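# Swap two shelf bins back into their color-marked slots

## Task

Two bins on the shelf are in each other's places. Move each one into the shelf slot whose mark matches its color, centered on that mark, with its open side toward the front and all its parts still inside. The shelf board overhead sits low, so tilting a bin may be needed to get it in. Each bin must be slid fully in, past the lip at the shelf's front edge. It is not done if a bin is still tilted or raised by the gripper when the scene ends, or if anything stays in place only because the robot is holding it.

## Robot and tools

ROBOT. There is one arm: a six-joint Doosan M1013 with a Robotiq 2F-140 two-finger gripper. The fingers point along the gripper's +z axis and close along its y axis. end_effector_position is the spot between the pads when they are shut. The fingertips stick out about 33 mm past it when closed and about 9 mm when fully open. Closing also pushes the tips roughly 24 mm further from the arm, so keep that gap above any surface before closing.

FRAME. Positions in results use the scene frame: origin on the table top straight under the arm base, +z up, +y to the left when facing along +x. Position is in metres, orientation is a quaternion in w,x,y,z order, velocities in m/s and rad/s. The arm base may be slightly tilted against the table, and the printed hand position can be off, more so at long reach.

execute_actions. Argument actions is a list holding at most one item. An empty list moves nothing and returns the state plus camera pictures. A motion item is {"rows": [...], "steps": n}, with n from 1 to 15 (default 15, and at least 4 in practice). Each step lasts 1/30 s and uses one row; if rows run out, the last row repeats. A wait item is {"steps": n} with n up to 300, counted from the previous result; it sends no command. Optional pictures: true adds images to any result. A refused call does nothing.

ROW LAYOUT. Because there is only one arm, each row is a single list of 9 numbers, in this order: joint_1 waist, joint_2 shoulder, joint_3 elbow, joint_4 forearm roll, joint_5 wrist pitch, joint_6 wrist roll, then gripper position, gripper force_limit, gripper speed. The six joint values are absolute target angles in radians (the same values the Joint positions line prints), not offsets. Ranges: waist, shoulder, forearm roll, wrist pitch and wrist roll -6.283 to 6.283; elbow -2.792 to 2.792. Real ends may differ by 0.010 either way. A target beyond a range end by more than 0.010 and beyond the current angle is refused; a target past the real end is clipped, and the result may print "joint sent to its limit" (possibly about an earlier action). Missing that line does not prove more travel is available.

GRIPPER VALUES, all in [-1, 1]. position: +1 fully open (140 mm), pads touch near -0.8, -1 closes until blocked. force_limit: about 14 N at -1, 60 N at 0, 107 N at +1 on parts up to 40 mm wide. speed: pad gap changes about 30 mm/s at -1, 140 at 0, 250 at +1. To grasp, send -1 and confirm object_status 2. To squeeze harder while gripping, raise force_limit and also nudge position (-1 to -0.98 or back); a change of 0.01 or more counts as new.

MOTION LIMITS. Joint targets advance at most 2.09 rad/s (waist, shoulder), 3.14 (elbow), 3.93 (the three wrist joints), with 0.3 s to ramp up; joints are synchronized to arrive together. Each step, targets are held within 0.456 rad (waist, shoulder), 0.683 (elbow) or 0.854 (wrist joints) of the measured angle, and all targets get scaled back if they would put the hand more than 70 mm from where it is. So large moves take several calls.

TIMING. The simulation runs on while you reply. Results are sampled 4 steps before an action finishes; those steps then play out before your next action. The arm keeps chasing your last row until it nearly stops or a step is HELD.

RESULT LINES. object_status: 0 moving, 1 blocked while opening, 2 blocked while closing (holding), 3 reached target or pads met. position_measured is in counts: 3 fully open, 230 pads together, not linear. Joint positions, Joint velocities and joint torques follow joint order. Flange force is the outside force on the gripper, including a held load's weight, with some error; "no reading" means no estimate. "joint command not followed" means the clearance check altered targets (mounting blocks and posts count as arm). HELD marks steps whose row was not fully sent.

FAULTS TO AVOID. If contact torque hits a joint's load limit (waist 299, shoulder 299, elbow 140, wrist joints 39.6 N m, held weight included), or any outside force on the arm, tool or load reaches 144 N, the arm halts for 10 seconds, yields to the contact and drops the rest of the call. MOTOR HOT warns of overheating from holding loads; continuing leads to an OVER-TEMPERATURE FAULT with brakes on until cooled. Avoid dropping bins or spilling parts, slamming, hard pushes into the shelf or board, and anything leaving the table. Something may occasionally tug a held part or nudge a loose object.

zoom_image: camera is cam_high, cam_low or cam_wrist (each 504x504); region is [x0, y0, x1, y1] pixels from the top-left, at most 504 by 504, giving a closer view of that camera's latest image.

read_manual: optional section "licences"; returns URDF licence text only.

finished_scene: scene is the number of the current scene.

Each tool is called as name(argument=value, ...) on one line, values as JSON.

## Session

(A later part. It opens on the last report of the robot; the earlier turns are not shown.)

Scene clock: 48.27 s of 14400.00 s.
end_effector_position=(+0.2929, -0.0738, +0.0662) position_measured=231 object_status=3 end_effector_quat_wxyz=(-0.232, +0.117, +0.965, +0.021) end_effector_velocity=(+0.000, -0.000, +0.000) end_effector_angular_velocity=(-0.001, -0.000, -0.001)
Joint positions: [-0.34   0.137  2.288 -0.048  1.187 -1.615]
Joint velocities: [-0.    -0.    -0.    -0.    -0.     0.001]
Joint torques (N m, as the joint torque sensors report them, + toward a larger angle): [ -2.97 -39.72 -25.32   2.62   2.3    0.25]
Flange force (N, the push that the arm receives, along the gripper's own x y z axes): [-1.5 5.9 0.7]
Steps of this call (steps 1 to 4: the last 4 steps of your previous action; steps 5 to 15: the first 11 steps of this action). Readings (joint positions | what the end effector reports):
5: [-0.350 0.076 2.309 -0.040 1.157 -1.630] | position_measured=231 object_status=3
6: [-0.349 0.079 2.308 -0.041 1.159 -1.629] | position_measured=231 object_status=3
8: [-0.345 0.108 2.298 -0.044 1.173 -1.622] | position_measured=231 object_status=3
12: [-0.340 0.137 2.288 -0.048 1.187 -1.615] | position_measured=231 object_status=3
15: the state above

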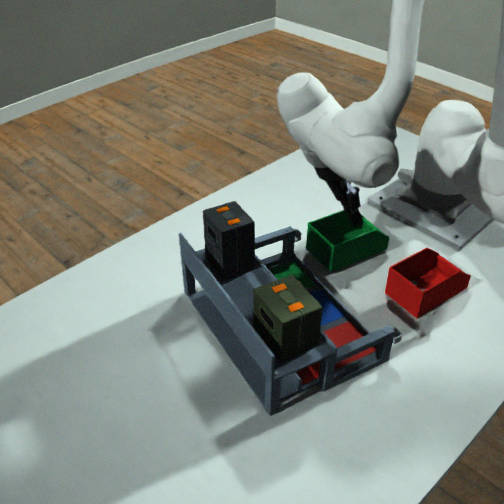

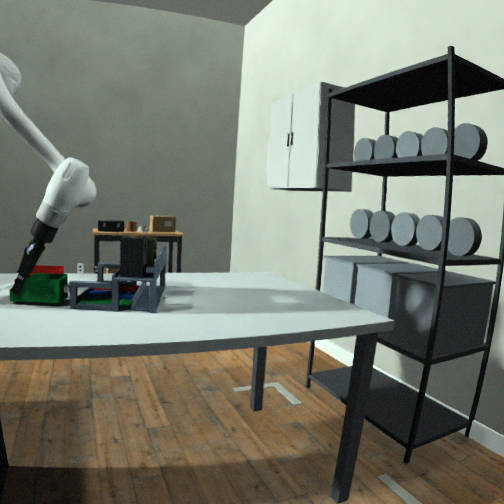

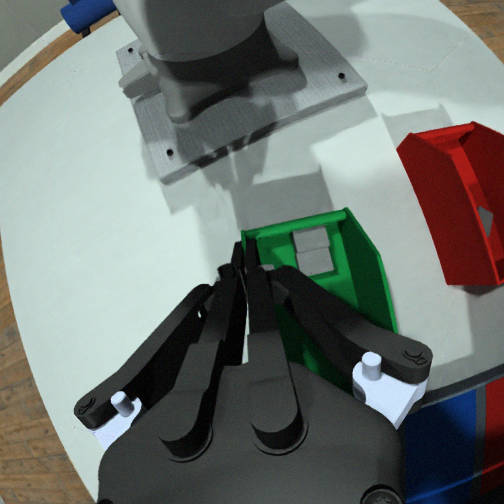

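execute_actions(actions=[{"rows":[[-0.34,0.143,2.2878,-0.048,1.181,-1.615,-1,0.3,-0.5],[-0.34,0.143,2.2878,-0.048,1.181,-1.615,-1,0.3,-0.5],[-0.34,0.143,2.2878,-0.048,1.181,-1.615,-1,0.3,-0.5],[-0.34,0.143,2.2878,-0.048,1.181,-1.615,-0.45,0.3,-0.5]]}])

execute_actions(actions=[{"rows":[[-0.34,0.02,2.2,-0.048,1.39,-1.615,-0.45,0.3,-0.5]]}])

execute_actions(actions=[{"rows":[[-0.0895,-0.2121,2.3763,0,0.9774,-1.3825,-0.45,0.3,-0.5]]}])

execute_actions(actions=[{"steps":12}], pictures=true)

Scene clock: 48.87 s of 14400.00 s.
end_effector_position=(+0.2941, -0.0742, +0.0634) position_measured=201 object_status=0 end_effector_quat_wxyz=(-0.232, +0.117, +0.965, +0.021) end_effector_velocity=(-0.000, +0.000, -0.000) end_effector_angular_velocity=(+0.000, +0.001, +0.000)
Joint positions: [-0.34   0.143  2.288 -0.048  1.181 -1.615]
Joint velocities: [ 0.  0.  0.  0.  0. -0.]
Joint torques (N m, as the joint torque sensors report them, + toward a larger angle): [  0.18 -37.08 -23.37   2.26   1.71  -0.33]
Flange force (N, the push that the arm receives, along the gripper's own x y z axes): [3.3 0.2 -5.1]
Steps of this call (steps 1 to 4: the last 4 steps of your previous action; steps 5 to 7: the robot went on to your last target; steps 8 to 18: the first 11 steps of this action). Readings (joint positions | what the end effector reports):
8: [-0.340 0.137 2.288 -0.048 1.187 -1.615] | position_measured=231 object_status=3
9: [-0.340 0.139 2.288 -0.048 1.185 -1.615] | position_measured=231 object_status=3
11: [-0.340 0.143 2.288 -0.048 1.181 -1.615] | position_measured=231 object_status=0
15: [-0.340 0.143 2.288 -0.048 1.181 -1.615] | position_measured=215 object_status=0
18: the state above

Scene clock: 49.37 s of 14400.00 s.
end_effector_position=(+0.2984, -0.0763, +0.1550) position_measured=186 object_status=3 end_effector_quat_wxyz=(-0.232, +0.121, +0.965, +0.018) end_effector_velocity=(-0.001, +0.000, +0.001) end_effector_angular_velocity=(-0.000, +0.002, -0.001)
Joint positions: [-0.34   0.02   2.2   -0.048  1.39  -1.615]
Joint velocities: [ 0.    -0.    -0.001 -0.     0.003  0.001]
Joint torques (N m, as the joint torque sensors report them, + toward a larger angle): [ -1.78 -31.3  -30.24   3.01   1.89   0.38]
Flange force (N, the push that the arm receives, along the gripper's own x y z axes): [4.2 3.5 -3.5]
Steps of this call (steps 1 to 4: the last 4 steps of your previous action; steps 5 to 15: the first 11 steps of this action). Readings (joint positions | what the end effector reports):
5: [-0.340 0.143 2.288 -0.048 1.181 -1.615] | position_measured=186 object_status=0
6: [-0.340 0.140 2.286 -0.048 1.187 -1.615] | position_measured=186 object_status=0
8: [-0.340 0.110 2.264 -0.048 1.238 -1.615] | position_measured=186 object_status=0
12: [-0.340 0.027 2.205 -0.048 1.378 -1.615] | position_measured=186 object_status=3
15: the state above

Scene clock: 49.87 s of 14400.00 s.
end_effector_position=(+0.3327, +0.0099, +0.1306) position_measured=186 object_status=3 end_effector_quat_wxyz=(-0.010, +0.125, +0.992, -0.003) end_effector_velocity=(+0.050, +0.144, -0.006) end_effector_angular_velocity=(+0.000, -0.715, -0.004)
Joint positions: [-0.101 -0.202  2.368 -0.002  0.997 -1.393]
Joint velocities: [ 0.383 -0.351  0.258  0.072 -0.619  0.35 ]
Joint torques (N m, as the joint torque sensors report them, + toward a larger angle): [-19.62  15.35 -40.54   3.69   0.54  -0.14]
Flange force (N, the push that the arm receives, along the gripper's own x y z axes): [-12.4 7.7 6.4]
Steps of this call (steps 1 to 4: the last 4 steps of your previous action; steps 5 to 15: the first 11 steps of this action). Readings (joint positions | what the end effector reports):
5: [-0.340 0.020 2.200 -0.048 1.390 -1.615] | position_measured=186 object_status=3
6: [-0.336 0.017 2.203 -0.047 1.384 -1.611] | position_measured=186 object_status=3
8: [-0.307 -0.010 2.225 -0.042 1.334 -1.584] | position_measured=186 object_status=3
12: [-0.172 -0.136 2.320 -0.016 1.114 -1.459] | position_measured=186 object_status=3
15: the state above

Scene clock: 50.27 s of 14400.00 s.
end_effector_position=(+0.3343, +0.0141, +0.1303) position_measured=186 object_status=3 end_effector_quat_wxyz=(+0.001, +0.125, +0.992, -0.002) end_effector_velocity=(-0.000, -0.000, -0.000) end_effector_angular_velocity=(+0.000, +0.001, -0.000)
Joint positions: [-0.089 -0.212  2.376 -0.     0.977 -1.383]
Joint velocities: [-0.     0.001  0.     0.    -0.    -0.   ]
Joint torques (N m, as the joint torque sensors report them, + toward a larger angle): [ -0.1  -13.28 -32.47   2.64   0.43  -0.21]
Flange force (N, the push that the arm receives, along the gripper's own x y z axes): [-4.4 1.9 -0.5]
Kept back: nothing.
Steps of this call (steps 1 to 4: the last 4 steps of your previous action; steps 5 to 12: the robot went on to your last target). Readings (joint positions | what the end effector reports):
1: [-0.092 -0.210 2.375 -0.001 0.982 -1.385] | position_measured=186 object_status=3
2: [-0.089 -0.212 2.376 -0.000 0.978 -1.383] | position_measured=186 object_status=3
4: [-0.089 -0.212 2.376 -0.000 0.978 -1.383] | position_measured=186 object_status=3
8: [-0.089 -0.212 2.376 -0.000 0.977 -1.383] | position_measured=186 object_status=3
12: the state above

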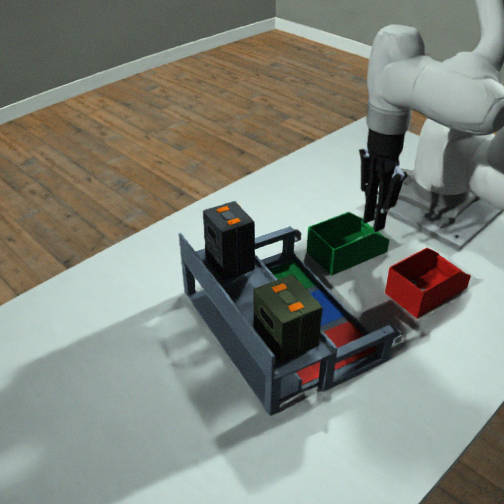

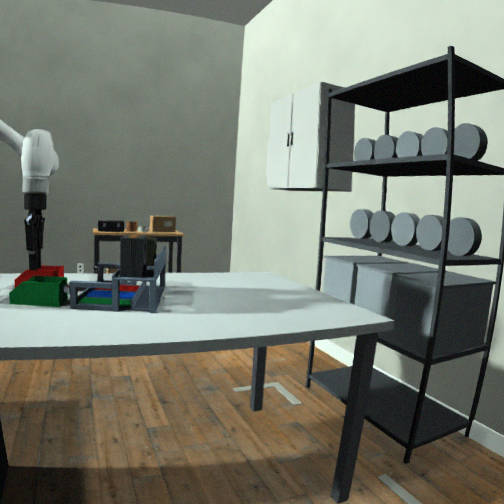

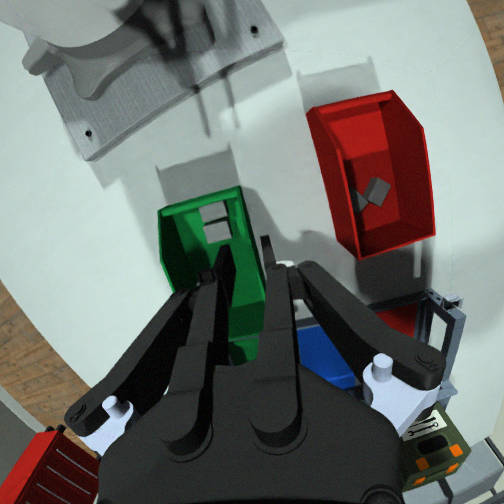

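execute_actions(actions=[{"rows":[[-0.0895,-0.18,2.434,0,0.8876,-1.3825,-0.45,0.3,-0.5],[-0.0895,-0.18,2.434,0,0.8876,-1.3825,-0.45,0.3,-0.5],[-0.0895,-0.18,2.434,0,0.8876,-1.3825,-0.45,0.3,-0.5],[-0.0895,-0.18,2.434,0,0.8876,-1.3825,-0.45,0.3,-0.5],[-0.0895,-0.125,2.47,0,0.7966,-1.3825,-0.45,0.3,-0.5]]}])

execute_actions(actions=[{"rows":[[-0.0895,-0.125,2.47,0,0.7966,-1.3825,-1,0.3,-0.5]]}])

execute_actions(actions=[{"steps":10}], pictures=true)

Scene clock: 50.83 s of 14400.00 s.
end_effector_position=(+0.3239, +0.0145, +0.0611) position_measured=186 object_status=3 end_effector_quat_wxyz=(+0.001, +0.125, +0.992, -0.002) end_effector_velocity=(+0.003, -0.000, -0.000) end_effector_angular_velocity=(-0.000, -0.008, -0.000)
Joint positions: [-0.09  -0.125  2.47   0.     0.797 -1.382]
Joint velocities: [-0.     0.     0.001  0.    -0.009  0.   ]
Joint torques (N m, as the joint torque sensors report them, + toward a larger angle): [  0.18 -19.56 -28.86   2.16   0.84   0.06]
Flange force (N, the push that the arm receives, along the gripper's own x y z axes): [1.7 1.3 -4.7]
Steps of this call (steps 1 to 6: the robot went on to your last target; steps 7 to 17: the first 11 steps of this action). Readings (joint positions | what the end effector reports):
7: [-0.089 -0.212 2.376 0.000 0.977 -1.383] | position_measured=186 object_status=3
8: [-0.089 -0.210 2.381 0.000 0.970 -1.383] | position_measured=186 object_status=3
10: [-0.089 -0.192 2.414 0.000 0.920 -1.382] | position_measured=186 object_status=3
14: [-0.090 -0.141 2.461 0.000 0.820 -1.382] | position_measured=186 object_status=3
17: the state above

Scene clock: 51.33 s of 14400.00 s.
end_effector_position=(+0.3239, +0.0145, +0.0611) position_measured=229 object_status=0 end_effector_quat_wxyz=(+0.001, +0.125, +0.992, -0.002) end_effector_velocity=(+0.000, -0.000, +0.000) end_effector_angular_velocity=(-0.000, -0.001, -0.001)
Joint positions: [-0.09  -0.125  2.47  -0.     0.797 -1.382]
Joint velocities: [ 0. -0. -0.  0. -0.  0.]
Joint torques (N m, as the joint torque sensors report them, + toward a larger angle): [ -2.47 -13.1  -22.37   1.99   0.85   0.23]
Flange force (N, the push that the arm receives, along the gripper's own x y z axes): [-3.0 7.0 -11.0]
Steps of this call (steps 1 to 4: the last 4 steps of your previous action; steps 5 to 15: the first 11 steps of this action). Readings (joint positions | what the end effector reports):
5: [-0.090 -0.125 2.470 0.000 0.797 -1.382] | position_measured=186 object_status=0
6: [-0.090 -0.125 2.470 0.000 0.797 -1.382] | position_measured=188 object_status=0
8: [-0.090 -0.125 2.470 0.000 0.797 -1.382] | position_measured=197 object_status=0
12: [-0.090 -0.125 2.470 0.000 0.797 -1.382] | position_measured=215 object_status=0
15: the state above

Scene clock: 51.67 s of 14400.00 s.
end_effector_position=(+0.3239, +0.0145, +0.0611) position_measured=230 object_status=3 end_effector_quat_wxyz=(+0.001, +0.125, +0.992, -0.002) end_effector_velocity=(-0.000, +0.000, -0.000) end_effector_angular_velocity=(-0.000, +0.001, -0.000)
Joint positions: [-0.09  -0.125  2.47  -0.     0.797 -1.382]
Joint velocities: [ 0.     0.     0.    -0.     0.     0.001]
Joint torques (N m, as the joint torque sensors report them, + toward a larger angle): [ -1.86 -12.74 -23.54   2.23   1.32  -0.07]
Flange force (N, the push that the arm receives, along the gripper's own x y z axes): [-1.2 6.3 -10.1]
Kept back: nothing.
Steps of this call (steps 1 to 4: the last 4 steps of your previous action; steps 5 to 10: the robot went on to your last target). Readings (joint positions | what the end effector reports):
1: [-0.090 -0.125 2.470 -0.000 0.797 -1.382] | position_measured=230 object_status=0
2: [-0.090 -0.125 2.470 -0.000 0.797 -1.382] | position_measured=230 object_status=0
4: [-0.090 -0.125 2.470 -0.000 0.797 -1.382] | position_measured=230 object_status=0
8: [-0.090 -0.125 2.470 -0.000 0.797 -1.382] | position_measured=230 object_status=3
10: the state above

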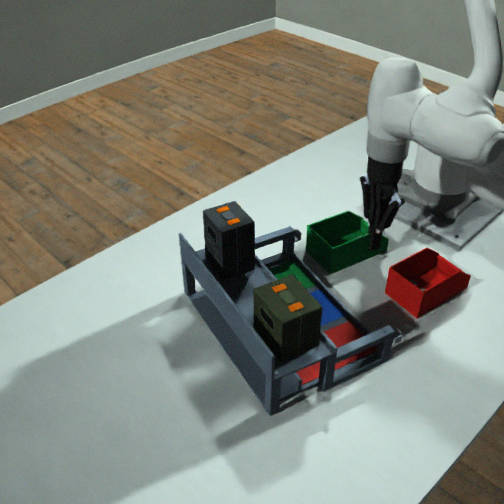

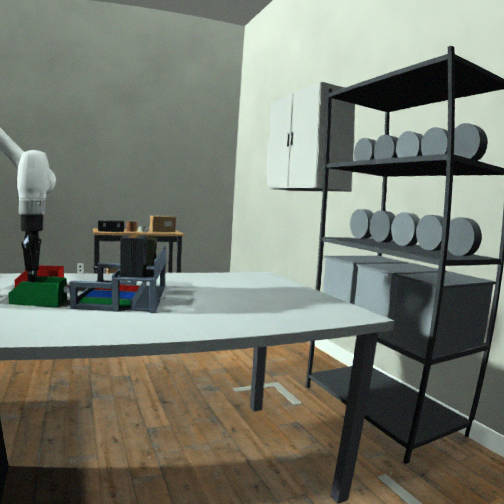

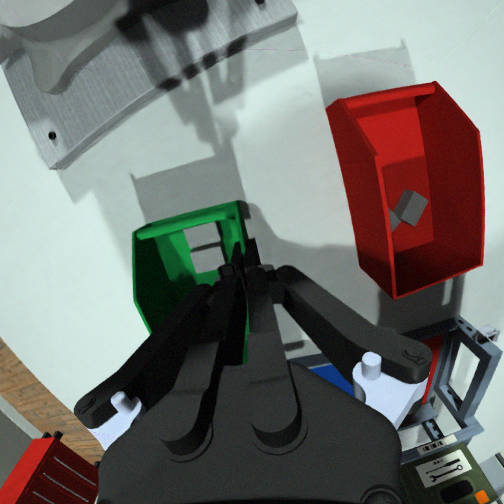

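execute_actions(actions=[{"rows":[[-0.0895,-0.28,2.345,0,1.077,-1.3825,-1,0.3,-0.5]]}])

execute_actions(actions=[{"rows":[[-0.1173,0.05,2.03,0.026,1.2,-1.423,-1,0.3,-0.5]]}])

execute_actions(actions=[{"steps":15}])

execute_actions(actions=[{"rows":[[-0.1173,0.11,2.078,0.026,1.092,-1.423,-1,0.3,-0.5]]}], pictures=true)

Scene clock: 52.27 s of 14400.00 s.
end_effector_position=(+0.3220, +0.0150, +0.1673) position_measured=230 object_status=3 end_effector_quat_wxyz=(+0.001, +0.125, +0.992, -0.002) end_effector_velocity=(-0.008, +0.000, +0.000) end_effector_angular_velocity=(+0.001, +0.025, +0.000)
Joint positions: [-0.089 -0.28   2.345  0.     1.076 -1.382]
Joint velocities: [-0.    -0.    -0.    -0.     0.026 -0.   ]
Joint torques (N m, as the joint torque sensors report them, + toward a larger angle): [ -6.93   6.66 -27.54   2.2    0.88   0.13]
Flange force (N, the push that the arm receives, along the gripper's own x y z axes): [-9.8 14.5 8.7]
Steps of this call (steps 1 to 7: the robot went on to your last target; steps 8 to 18: the first 11 steps of this action). Readings (joint positions | what the end effector reports):
8: [-0.090 -0.125 2.470 -0.000 0.797 -1.382] | position_measured=230 object_status=3
9: [-0.090 -0.129 2.468 -0.000 0.804 -1.382] | position_measured=230 object_status=3
11: [-0.090 -0.158 2.443 -0.000 0.857 -1.382] | position_measured=230 object_status=3
15: [-0.089 -0.256 2.364 -0.000 1.034 -1.382] | position_measured=230 object_status=3
18: the state above

Scene clock: 52.77 s of 14400.00 s.
end_effector_position=(+0.4408, +0.0044, +0.1879) position_measured=230 object_status=3 end_effector_quat_wxyz=(-0.054, +0.124, +0.991, +0.006) end_effector_velocity=(+0.427, -0.047, +0.005) end_effector_angular_velocity=(+0.109, +0.372, +0.003)
Joint positions: [-0.111 -0.023  2.099  0.02   1.173 -1.414]
Joint velocities: [-0.078  0.911 -0.865  0.071  0.336 -0.112]
Joint torques (N m, as the joint torque sensors report them, + toward a larger angle): [ -1.76 -35.47 -29.02   2.38   1.18  -0.17]
Flange force (N, the push that the arm receives, along the gripper's own x y z axes): [-0.6 7.7 -3.7]
Steps of this call (steps 1 to 4: the last 4 steps of your previous action; steps 5 to 15: the first 11 steps of this action). Readings (joint positions | what the end effector reports):
5: [-0.089 -0.280 2.345 0.000 1.077 -1.382] | position_measured=230 object_status=3
6: [-0.090 -0.277 2.342 0.000 1.079 -1.382] | position_measured=230 object_status=3
8: [-0.092 -0.247 2.313 0.002 1.090 -1.386] | position_measured=230 object_status=3
12: [-0.103 -0.120 2.192 0.013 1.137 -1.402] | position_measured=230 object_status=3
15: the state above

Scene clock: 53.27 s of 14400.00 s.
end_effector_position=(+0.4750, +0.0004, +0.1870) position_measured=230 object_status=3 end_effector_quat_wxyz=(-0.069, +0.124, +0.990, +0.008) end_effector_velocity=(-0.000, +0.000, +0.000) end_effector_angular_velocity=(+0.000, -0.001, -0.001)
Joint positions: [-0.117  0.05   2.03   0.026  1.2   -1.423]
Joint velocities: [-0.    -0.001  0.     0.    -0.     0.   ]
Joint torques (N m, as the joint torque sensors report them, + toward a larger angle): [ -0.01 -42.25 -33.82   3.35   1.07   0.38]
Flange force (N, the push that the arm receives, along the gripper's own x y z axes): [-5.3 0.4 -0.9]
Kept back: nothing.
Steps of this call (steps 1 to 4: the last 4 steps of your previous action; steps 5 to 15: the robot went on to your last target). Readings (joint positions | what the end effector reports):
1: [-0.114 0.006 2.072 0.023 1.183 -1.417] | position_measured=230 object_status=3
2: [-0.115 0.028 2.052 0.024 1.191 -1.420] | position_measured=230 object_status=3
4: [-0.117 0.049 2.032 0.026 1.199 -1.423] | position_measured=230 object_status=3
8: [-0.117 0.050 2.030 0.026 1.200 -1.423] | position_measured=230 object_status=3
15: the state above

Scene clock: 53.63 s of 14400.00 s.
end_effector_position=(+0.4799, -0.0006, +0.1328) position_measured=230 object_status=3 end_effector_quat_wxyz=(-0.069, +0.125, +0.990, +0.008) end_effector_velocity=(+0.001, -0.000, +0.001) end_effector_angular_velocity=(-0.000, -0.005, -0.000)
Joint positions: [-0.117  0.11   2.078  0.026  1.092 -1.423]
Joint velocities: [ 0.    -0.002 -0.     0.    -0.002  0.   ]
Joint torques (N m, as the joint torque sensors report them, + toward a larger angle): [ -2.38 -49.32 -34.14   2.89   0.65   0.05]
Flange force (N, the push that the arm receives, along the gripper's own x y z axes): [-4.2 5.6 3.5]
Steps of this call (steps 1 to 11: the first 11 steps of this action). Readings (joint positions | what the end effector reports):
1: [-0.117 0.050 2.030 0.026 1.200 -1.423] | position_measured=230 object_status=3
2: [-0.117 0.053 2.032 0.026 1.193 -1.423] | position_measured=230 object_status=3
4: [-0.117 0.082 2.056 0.026 1.141 -1.423] | position_measured=230 object_status=3
8: [-0.117 0.110 2.078 0.026 1.092 -1.423] | position_measured=230 object_status=3
11: the state above

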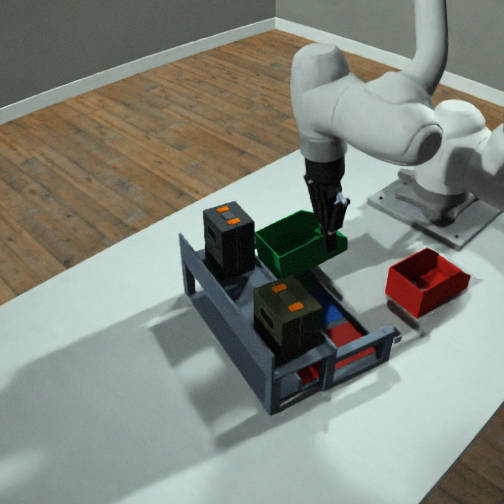

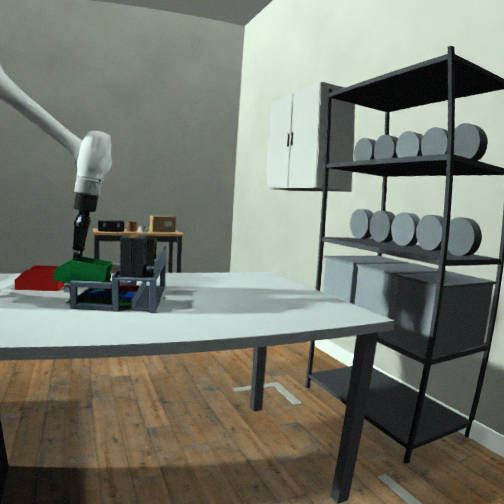

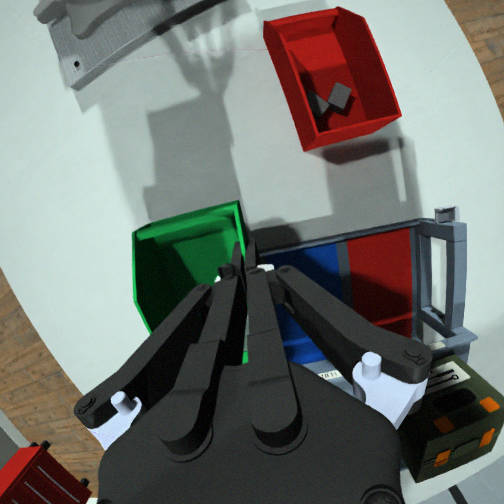

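execute_actions(actions=[{"rows":[[-0.1173,0.127,2.09,0.026,1.063,-1.423,-1,0.3,-0.5],[-0.1173,0.127,2.09,0.026,1.063,-1.423,-1,0.3,-0.5],[-0.1173,0.127,2.09,0.026,1.063,-1.423,-1,0.3,-0.5],[-0.1173,0.127,2.09,0.026,1.063,-1.423,-1,0.3,-0.5],[-0.1173,0.1434,2.1016,0.026,1.035,-1.423,-1,0.3,-0.5]]}])

execute_actions(actions=[{"rows":[[-0.122,0.175,2.073,0.025,1.032,-1.428,-1,0.3,-0.5],[-0.122,0.175,2.073,0.025,1.032,-1.428,-1,0.3,-0.5],[-0.122,0.175,2.073,0.025,1.032,-1.428,-1,0.3,-0.5],[-0.122,0.175,2.073,0.025,1.032,-1.428,-1,0.3,-0.5],[-0.1273,0.2065,2.044,0.0245,1.0296,-1.4325,-1,0.3,-0.5]]}], pictures=true)

zoom_image(camera="cam_low", region=[50, 255, 144, 320])

Scene clock: 54.30 s of 14400.00 s.
end_effector_position=(+0.4811, -0.0011, +0.1048) position_measured=230 object_status=3 end_effector_quat_wxyz=(-0.069, +0.126, +0.990, +0.007) end_effector_velocity=(+0.000, -0.000, -0.000) end_effector_angular_velocity=(-0.000, +0.000, -0.001)
Joint positions: [-0.117  0.143  2.102  0.026  1.035 -1.423]
Joint velocities: [-0.     0.001 -0.    -0.    -0.     0.001]
Joint torques (N m, as the joint torque sensors report them, + toward a larger angle): [  0.4  -43.47 -31.1    2.83   0.74   0.35]
Flange force (N, the push that the arm receives, along the gripper's own x y z axes): [3.5 -2.2 -2.6]
Steps of this call (steps 1 to 4: the last 4 steps of your previous action; steps 5 to 9: the robot went on to your last target; steps 10 to 20: the first 11 steps of this action). Readings (joint positions | what the end effector reports):
10: [-0.117 0.110 2.078 0.026 1.092 -1.423] | position_measured=230 object_status=3
11: [-0.117 0.113 2.080 0.026 1.085 -1.423] | position_measured=230 object_status=3
13: [-0.117 0.126 2.090 0.026 1.065 -1.423] | position_measured=230 object_status=3
17: [-0.117 0.143 2.102 0.026 1.037 -1.423] | position_measured=230 object_status=3
20: the state above

Scene clock: 54.80 s of 14400.00 s.
end_effector_position=(+0.5175, -0.0100, +0.0956) position_measured=230 object_status=3 end_effector_quat_wxyz=(-0.069, +0.126, +0.990, +0.007) end_effector_velocity=(+0.000, -0.000, +0.000) end_effector_angular_velocity=(-0.001, -0.000, -0.001)
Joint positions: [-0.127  0.207  2.044  0.025  1.029 -1.432]
Joint velocities: [-0.    -0.    -0.    -0.001  0.     0.001]
Joint torques (N m, as the joint torque sensors report them, + toward a larger angle): [ -2.58 -54.04 -31.71   2.78   1.12  -0.16]
Flange force (N, the push that the arm receives, along the gripper's own x y z axes): [-1.2 5.0 2.6]
Steps of this call (steps 1 to 4: the last 4 steps of your previous action; steps 5 to 15: the first 11 steps of this action). Readings (joint positions | what the end effector reports):
5: [-0.117 0.144 2.102 0.026 1.035 -1.423] | position_measured=230 object_status=3
6: [-0.118 0.147 2.098 0.026 1.035 -1.424] | position_measured=230 object_status=3
8: [-0.121 0.169 2.078 0.026 1.032 -1.427] | position_measured=230 object_status=3
12: [-0.126 0.201 2.049 0.025 1.030 -1.432] | position_measured=230 object_status=3
15: the state above

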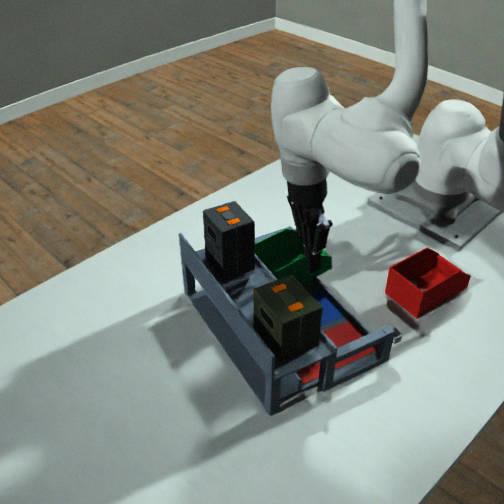

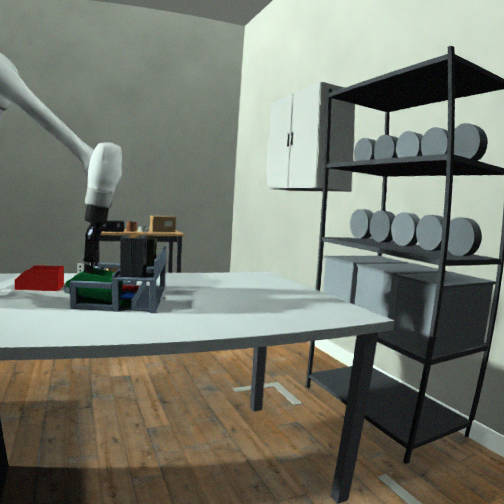

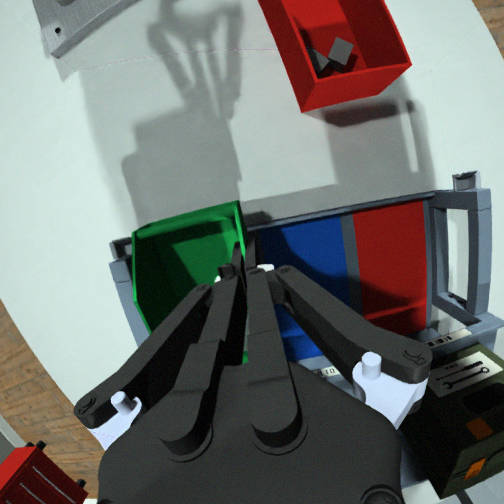

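Region (50, 255, 144, 320) of cam_low's 504x504 image, scaled by 5.362, with more detail than that image has; it fills the top 349 rows of this view, and the rest is white.

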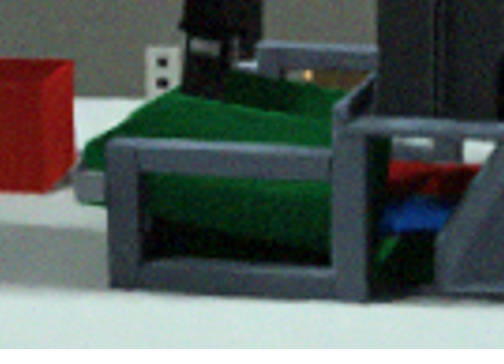

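execute_actions(actions=[{"rows":[[-0.132,0.237,2.014,0.024,1.029,-1.437,-1,0.3,-0.5],[-0.132,0.237,2.014,0.024,1.029,-1.437,-1,0.3,-0.5],[-0.132,0.237,2.014,0.024,1.029,-1.437,-1,0.3,-0.5],[-0.132,0.237,2.014,0.024,1.029,-1.437,-1,0.3,-0.5],[-0.1373,0.2676,1.9825,0.023,1.0301,-1.442,-1,0.3,-0.5]]}])

execute_actions(actions=[{"rows":[[-0.131,0.242,2.0315,0.012,0.937,-1.43,-1,0.3,-0.5],[-0.131,0.242,2.0315,0.012,0.937,-1.43,-1,0.3,-0.5],[-0.131,0.242,2.0315,0.012,0.937,-1.43,-1,0.3,-0.5],[-0.131,0.242,2.0315,0.012,0.937,-1.43,-1,0.3,-0.5],[-0.1249,0.217,2.0806,0,0.844,-1.418,-1,0.3,-0.5]]}])

execute_actions(actions=[{"steps":6}], pictures=true)

zoom_image(camera="cam_low", region=[50, 255, 144, 320])

zoom_image(camera="cam_wrist", region=[60, 150, 300, 350])

Scene clock: 55.47 s of 14400.00 s.
end_effector_position=(+0.5539, -0.0197, +0.0870) position_measured=230 object_status=3 end_effector_quat_wxyz=(-0.069, +0.126, +0.990, +0.007) end_effector_velocity=(-0.000, -0.000, +0.000) end_effector_angular_velocity=(-0.000, +0.001, -0.000)
Joint positions: [-0.137  0.268  1.983  0.023  1.03  -1.442]
Joint velocities: [ 0.     0.    -0.    -0.     0.001  0.   ]
Joint torques (N m, as the joint torque sensors report them, + toward a larger angle): [ -4.89 -57.94 -31.99   2.81   0.84   0.08]
Flange force (N, the push that the arm receives, along the gripper's own x y z axes): [3.2 7.5 0.4]
Steps of this call (steps 1 to 4: the last 4 steps of your previous action; steps 5 to 9: the robot went on to your last target; steps 10 to 20: the first 11 steps of this action). Readings (joint positions | what the end effector reports):
10: [-0.127 0.207 2.044 0.024 1.030 -1.433] | position_measured=230 object_status=3
11: [-0.128 0.210 2.040 0.024 1.030 -1.433] | position_measured=230 object_status=3
13: [-0.131 0.231 2.019 0.024 1.029 -1.436] | position_measured=230 object_status=3
17: [-0.136 0.262 1.988 0.023 1.030 -1.441] | position_measured=230 object_status=3
20: the state above

Scene clock: 55.97 s of 14400.00 s.
end_effector_position=(+0.5520, -0.0192, +0.0712) position_measured=230 object_status=3 end_effector_quat_wxyz=(+0.001, +0.125, +0.992, -0.002) end_effector_velocity=(+0.002, -0.000, +0.000) end_effector_angular_velocity=(-0.001, -0.005, -0.001)
Joint positions: [-0.125  0.217  2.08   0.     0.844 -1.418]
Joint velocities: [ 0.    -0.     0.    -0.    -0.005  0.002]
Joint torques (N m, as the joint torque sensors report them, + toward a larger angle): [ -0.58 -54.49 -30.67   2.08   0.42   0.1 ]
Flange force (N, the push that the arm receives, along the gripper's own x y z axes): [-2.6 1.1 2.8]
Steps of this call (steps 1 to 4: the last 4 steps of your previous action; steps 5 to 15: the first 11 steps of this action). Readings (joint positions | what the end effector reports):
5: [-0.137 0.268 1.983 0.023 1.030 -1.442] | position_measured=230 object_status=3
6: [-0.137 0.266 1.986 0.022 1.023 -1.442] | position_measured=230 object_status=3
8: [-0.134 0.251 2.014 0.016 0.972 -1.435] | position_measured=230 object_status=3
12: [-0.126 0.222 2.070 0.002 0.864 -1.421] | position_measured=230 object_status=3
15: the state above

Scene clock: 56.17 s of 14400.00 s.
end_effector_position=(+0.5519, -0.0192, +0.0711) position_measured=230 object_status=3 end_effector_quat_wxyz=(+0.001, +0.125, +0.992, -0.002) end_effector_velocity=(+0.000, -0.000, +0.000) end_effector_angular_velocity=(-0.000, -0.002, +0.001)
Joint positions: [-0.125  0.217  2.081  0.     0.844 -1.418]
Joint velocities: [-0.    -0.    -0.    -0.    -0.001 -0.001]
Joint torques (N m, as the joint torque sensors report them, + toward a larger angle): [ -2.9  -53.17 -30.45   2.33   0.59   0.14]
Flange force (N, the push that the arm receives, along the gripper's own x y z axes): [-0.2 4.8 0.3]
Kept back: nothing.
Steps of this call (steps 1 to 4: the last 4 steps of your previous action; steps 5 to 6: the robot went on to your last target). Readings (joint positions | what the end effector reports):
1: [-0.125 0.217 2.080 0.000 0.844 -1.418] | position_measured=230 object_status=3
2: [-0.125 0.217 2.080 0.000 0.844 -1.418] | position_measured=230 object_status=3
4: [-0.125 0.217 2.081 0.000 0.844 -1.418] | position_measured=230 object_status=3
6: the state above

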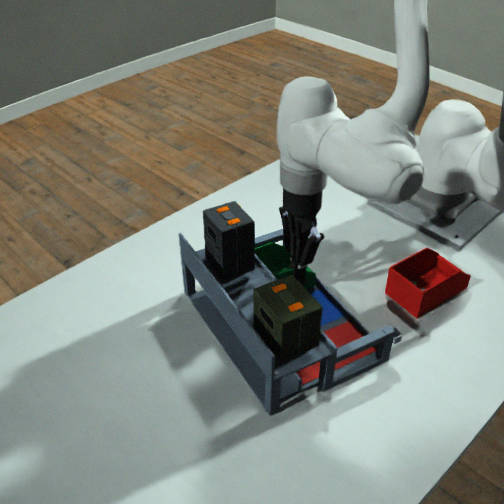

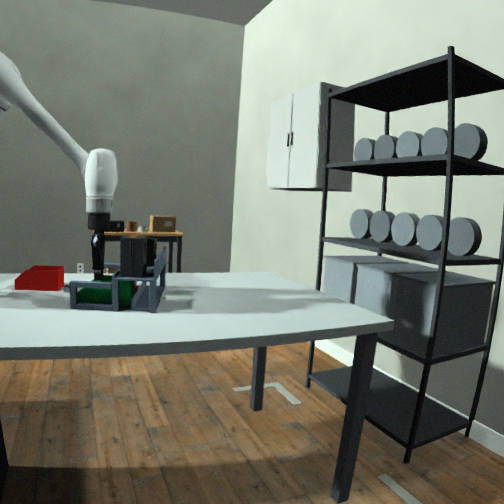

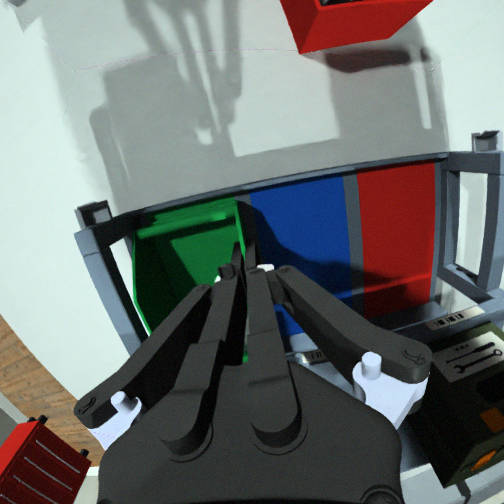

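Region (50, 255, 144, 320) of cam_low's 504x504 image, scaled by 5.362, with more detail than that image has; it fills the top 349 rows of this view, and the rest is white.

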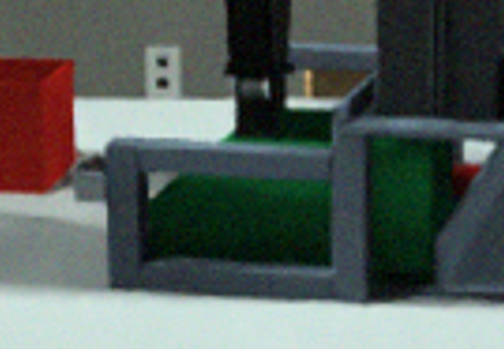

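Region (60, 150, 300, 350) of cam_wrist's 504x504 image, scaled by 2.100, with more detail than that image has.

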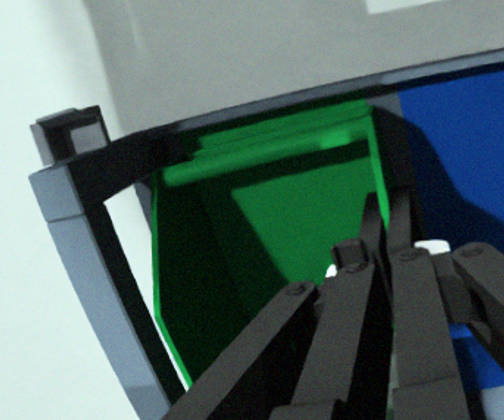

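execute_actions(actions=[{"rows":[[-0.1249,0.2185,2.0815,0,0.8416,-1.418,-0.45,0.3,-0.5]],"steps":12}])

execute_actions(actions=[{"rows":[[-0.1249,0.125,2.01,0,1.0066,-1.418,-0.45,0.3,-0.5]],"steps":13}], pictures=true)

execute_actions(actions=[{"rows":[[0.3088,-0.2636,2.3914,0,1.0138,-1.064,-0.45,0.3,-0.5]]}])

execute_actions(actions=[{"steps":22}], pictures=true)

Scene clock: 56.63 s of 14400.00 s.
end_effector_position=(+0.5520, -0.0192, +0.0700) position_measured=200 object_status=0 end_effector_quat_wxyz=(+0.001, +0.125, +0.992, -0.002) end_effector_velocity=(-0.001, +0.000, -0.001) end_effector_angular_velocity=(+0.000, +0.002, +0.001)
Joint positions: [-0.125  0.218  2.081 -0.     0.842 -1.418]
Joint velocities: [-0.     0.001  0.001  0.    -0.    -0.001]
Joint torques (N m, as the joint torque sensors report them, + toward a larger angle): [  0.   -49.81 -28.41   2.26   0.64   0.  ]
Flange force (N, the push that the arm receives, along the gripper's own x y z axes): [0.4 -0.5 -5.4]
Steps of this call (steps 1 to 6: the robot went on to your last target; steps 7 to 14: the first 8 steps of this action). Readings (joint positions | what the end effector reports):
7: [-0.125 0.217 2.081 0.000 0.844 -1.418] | position_measured=230 object_status=0
8: [-0.125 0.217 2.081 -0.000 0.843 -1.418] | position_measured=230 object_status=0
10: [-0.125 0.218 2.081 -0.000 0.842 -1.418] | position_measured=219 object_status=0
14: the state above

Scene clock: 57.07 s of 14400.00 s.
end_effector_position=(+0.5503, -0.0188, +0.1534) position_measured=186 object_status=3 end_effector_quat_wxyz=(+0.001, +0.125, +0.992, -0.002) end_effector_velocity=(-0.006, +0.001, -0.000) end_effector_angular_velocity=(+0.001, +0.016, -0.000)
Joint positions: [-0.125  0.125  2.01  -0.     1.006 -1.418]
Joint velocities: [ 0.    -0.     0.001 -0.     0.016  0.   ]
Joint torques (N m, as the joint torque sensors report them, + toward a larger angle): [ -3.82 -36.3  -28.79   3.03   0.65  -0.26]
Flange force (N, the push that the arm receives, along the gripper's own x y z axes): [-5.6 5.1 3.3]
Steps of this call (steps 1 to 4: the last 4 steps of your previous action; steps 5 to 13: the first 9 steps of this action). Readings (joint positions | what the end effector reports):
5: [-0.125 0.218 2.081 -0.000 0.842 -1.418] | position_measured=186 object_status=0
6: [-0.125 0.215 2.079 -0.000 0.848 -1.418] | position_measured=186 object_status=0
8: [-0.125 0.186 2.056 -0.000 0.901 -1.418] | position_measured=186 object_status=0
12: [-0.125 0.125 2.010 -0.000 1.005 -1.418] | position_measured=186 object_status=3
13: the state above

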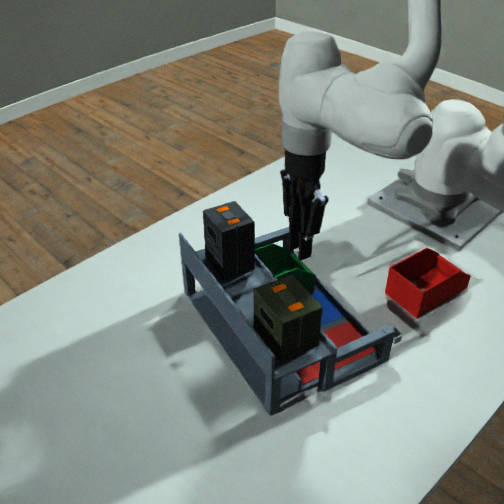

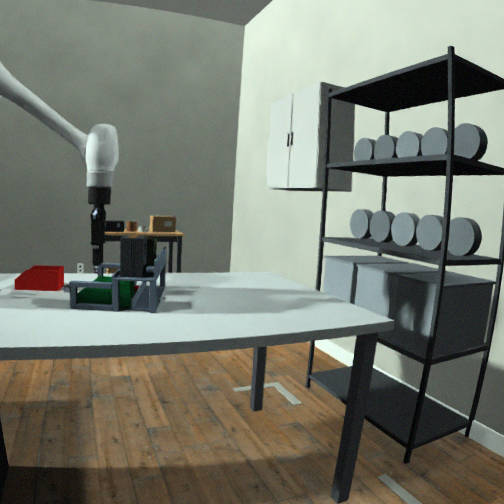

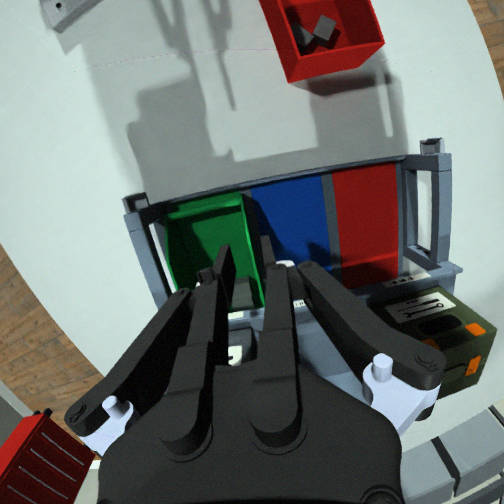

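Scene clock: 57.57 s of 14400.00 s.
end_effector_position=(+0.4331, +0.0797, +0.1579) position_measured=186 object_status=3 end_effector_quat_wxyz=(+0.000, +0.107, +0.994, -0.002) end_effector_velocity=(-0.445, +0.270, -0.015) end_effector_angular_velocity=(-0.000, -0.004, +0.133)
Joint positions: [ 0.075 -0.054  2.187 -0.     1.01  -1.254]
Joint velocities: [ 0.715 -0.641  0.625 -0.     0.012  0.582]
Joint torques (N m, as the joint torque sensors report them, + toward a larger angle): [ -4.73 -30.17 -31.16   3.08   0.71  -0.07]
Flange force (N, the push that the arm receives, along the gripper's own x y z axes): [0.3 8.1 -2.1]
Steps of this call (steps 1 to 4: the last 4 steps of your previous action; steps 5 to 15: the first 11 steps of this action). Readings (joint positions | what the end effector reports):
5: [-0.125 0.125 2.010 -0.000 1.007 -1.418] | position_measured=186 object_status=3
6: [-0.121 0.122 2.014 -0.000 1.007 -1.415] | position_measured=186 object_status=3
8: [-0.092 0.096 2.041 -0.000 1.007 -1.391] | position_measured=186 object_status=3
12: [0.004 0.010 2.124 -0.000 1.009 -1.313] | position_measured=186 object_status=3
15: the state above

Scene clock: 58.30 s of 14400.00 s.
end_effector_position=(+0.2839, +0.1362, +0.1394) position_measured=186 object_status=3 end_effector_quat_wxyz=(+0.001, +0.085, +0.996, -0.002) end_effector_velocity=(+0.000, -0.000, +0.000) end_effector_angular_velocity=(-0.000, -0.001, -0.000)
Joint positions: [ 0.309 -0.264  2.391  0.     1.014 -1.064]
Joint velocities: [-0.    -0.001  0.    -0.    -0.    -0.   ]
Joint torques (N m, as the joint torque sensors report them, + toward a larger angle): [ -1.07  -8.85 -32.21   3.09   0.67  -0.15]
Flange force (N, the push that the arm receives, along the gripper's own x y z axes): [-2.8 6.5 -1.7]
Kept back: nothing.
Steps of this call (steps 1 to 4: the last 4 steps of your previous action; steps 5 to 22: the robot went on to your last target). Readings (joint positions | what the end effector reports):
1: [0.100 -0.076 2.208 -0.000 1.010 -1.235] | position_measured=186 object_status=3
2: [0.124 -0.098 2.230 -0.000 1.011 -1.215] | position_measured=186 object_status=3
4: [0.173 -0.142 2.273 -0.000 1.012 -1.174] | position_measured=186 object_status=3
8: [0.273 -0.231 2.360 -0.000 1.013 -1.093] | position_measured=186 object_status=3
22: the state above

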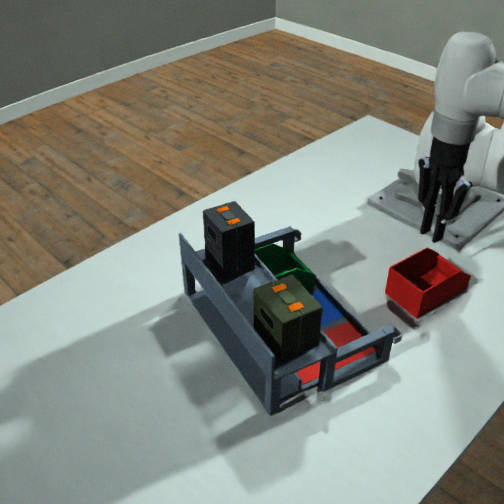

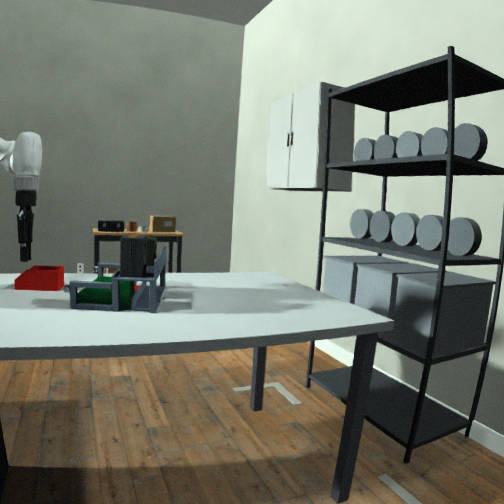

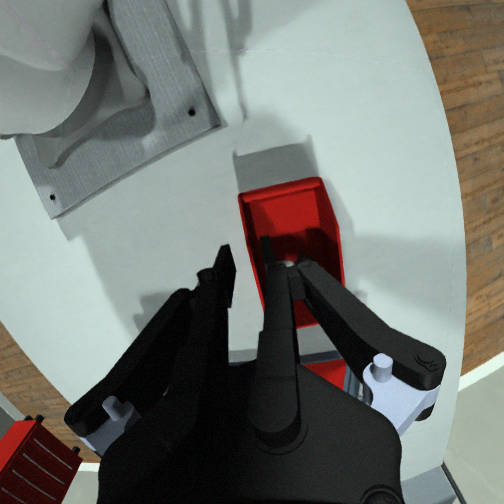

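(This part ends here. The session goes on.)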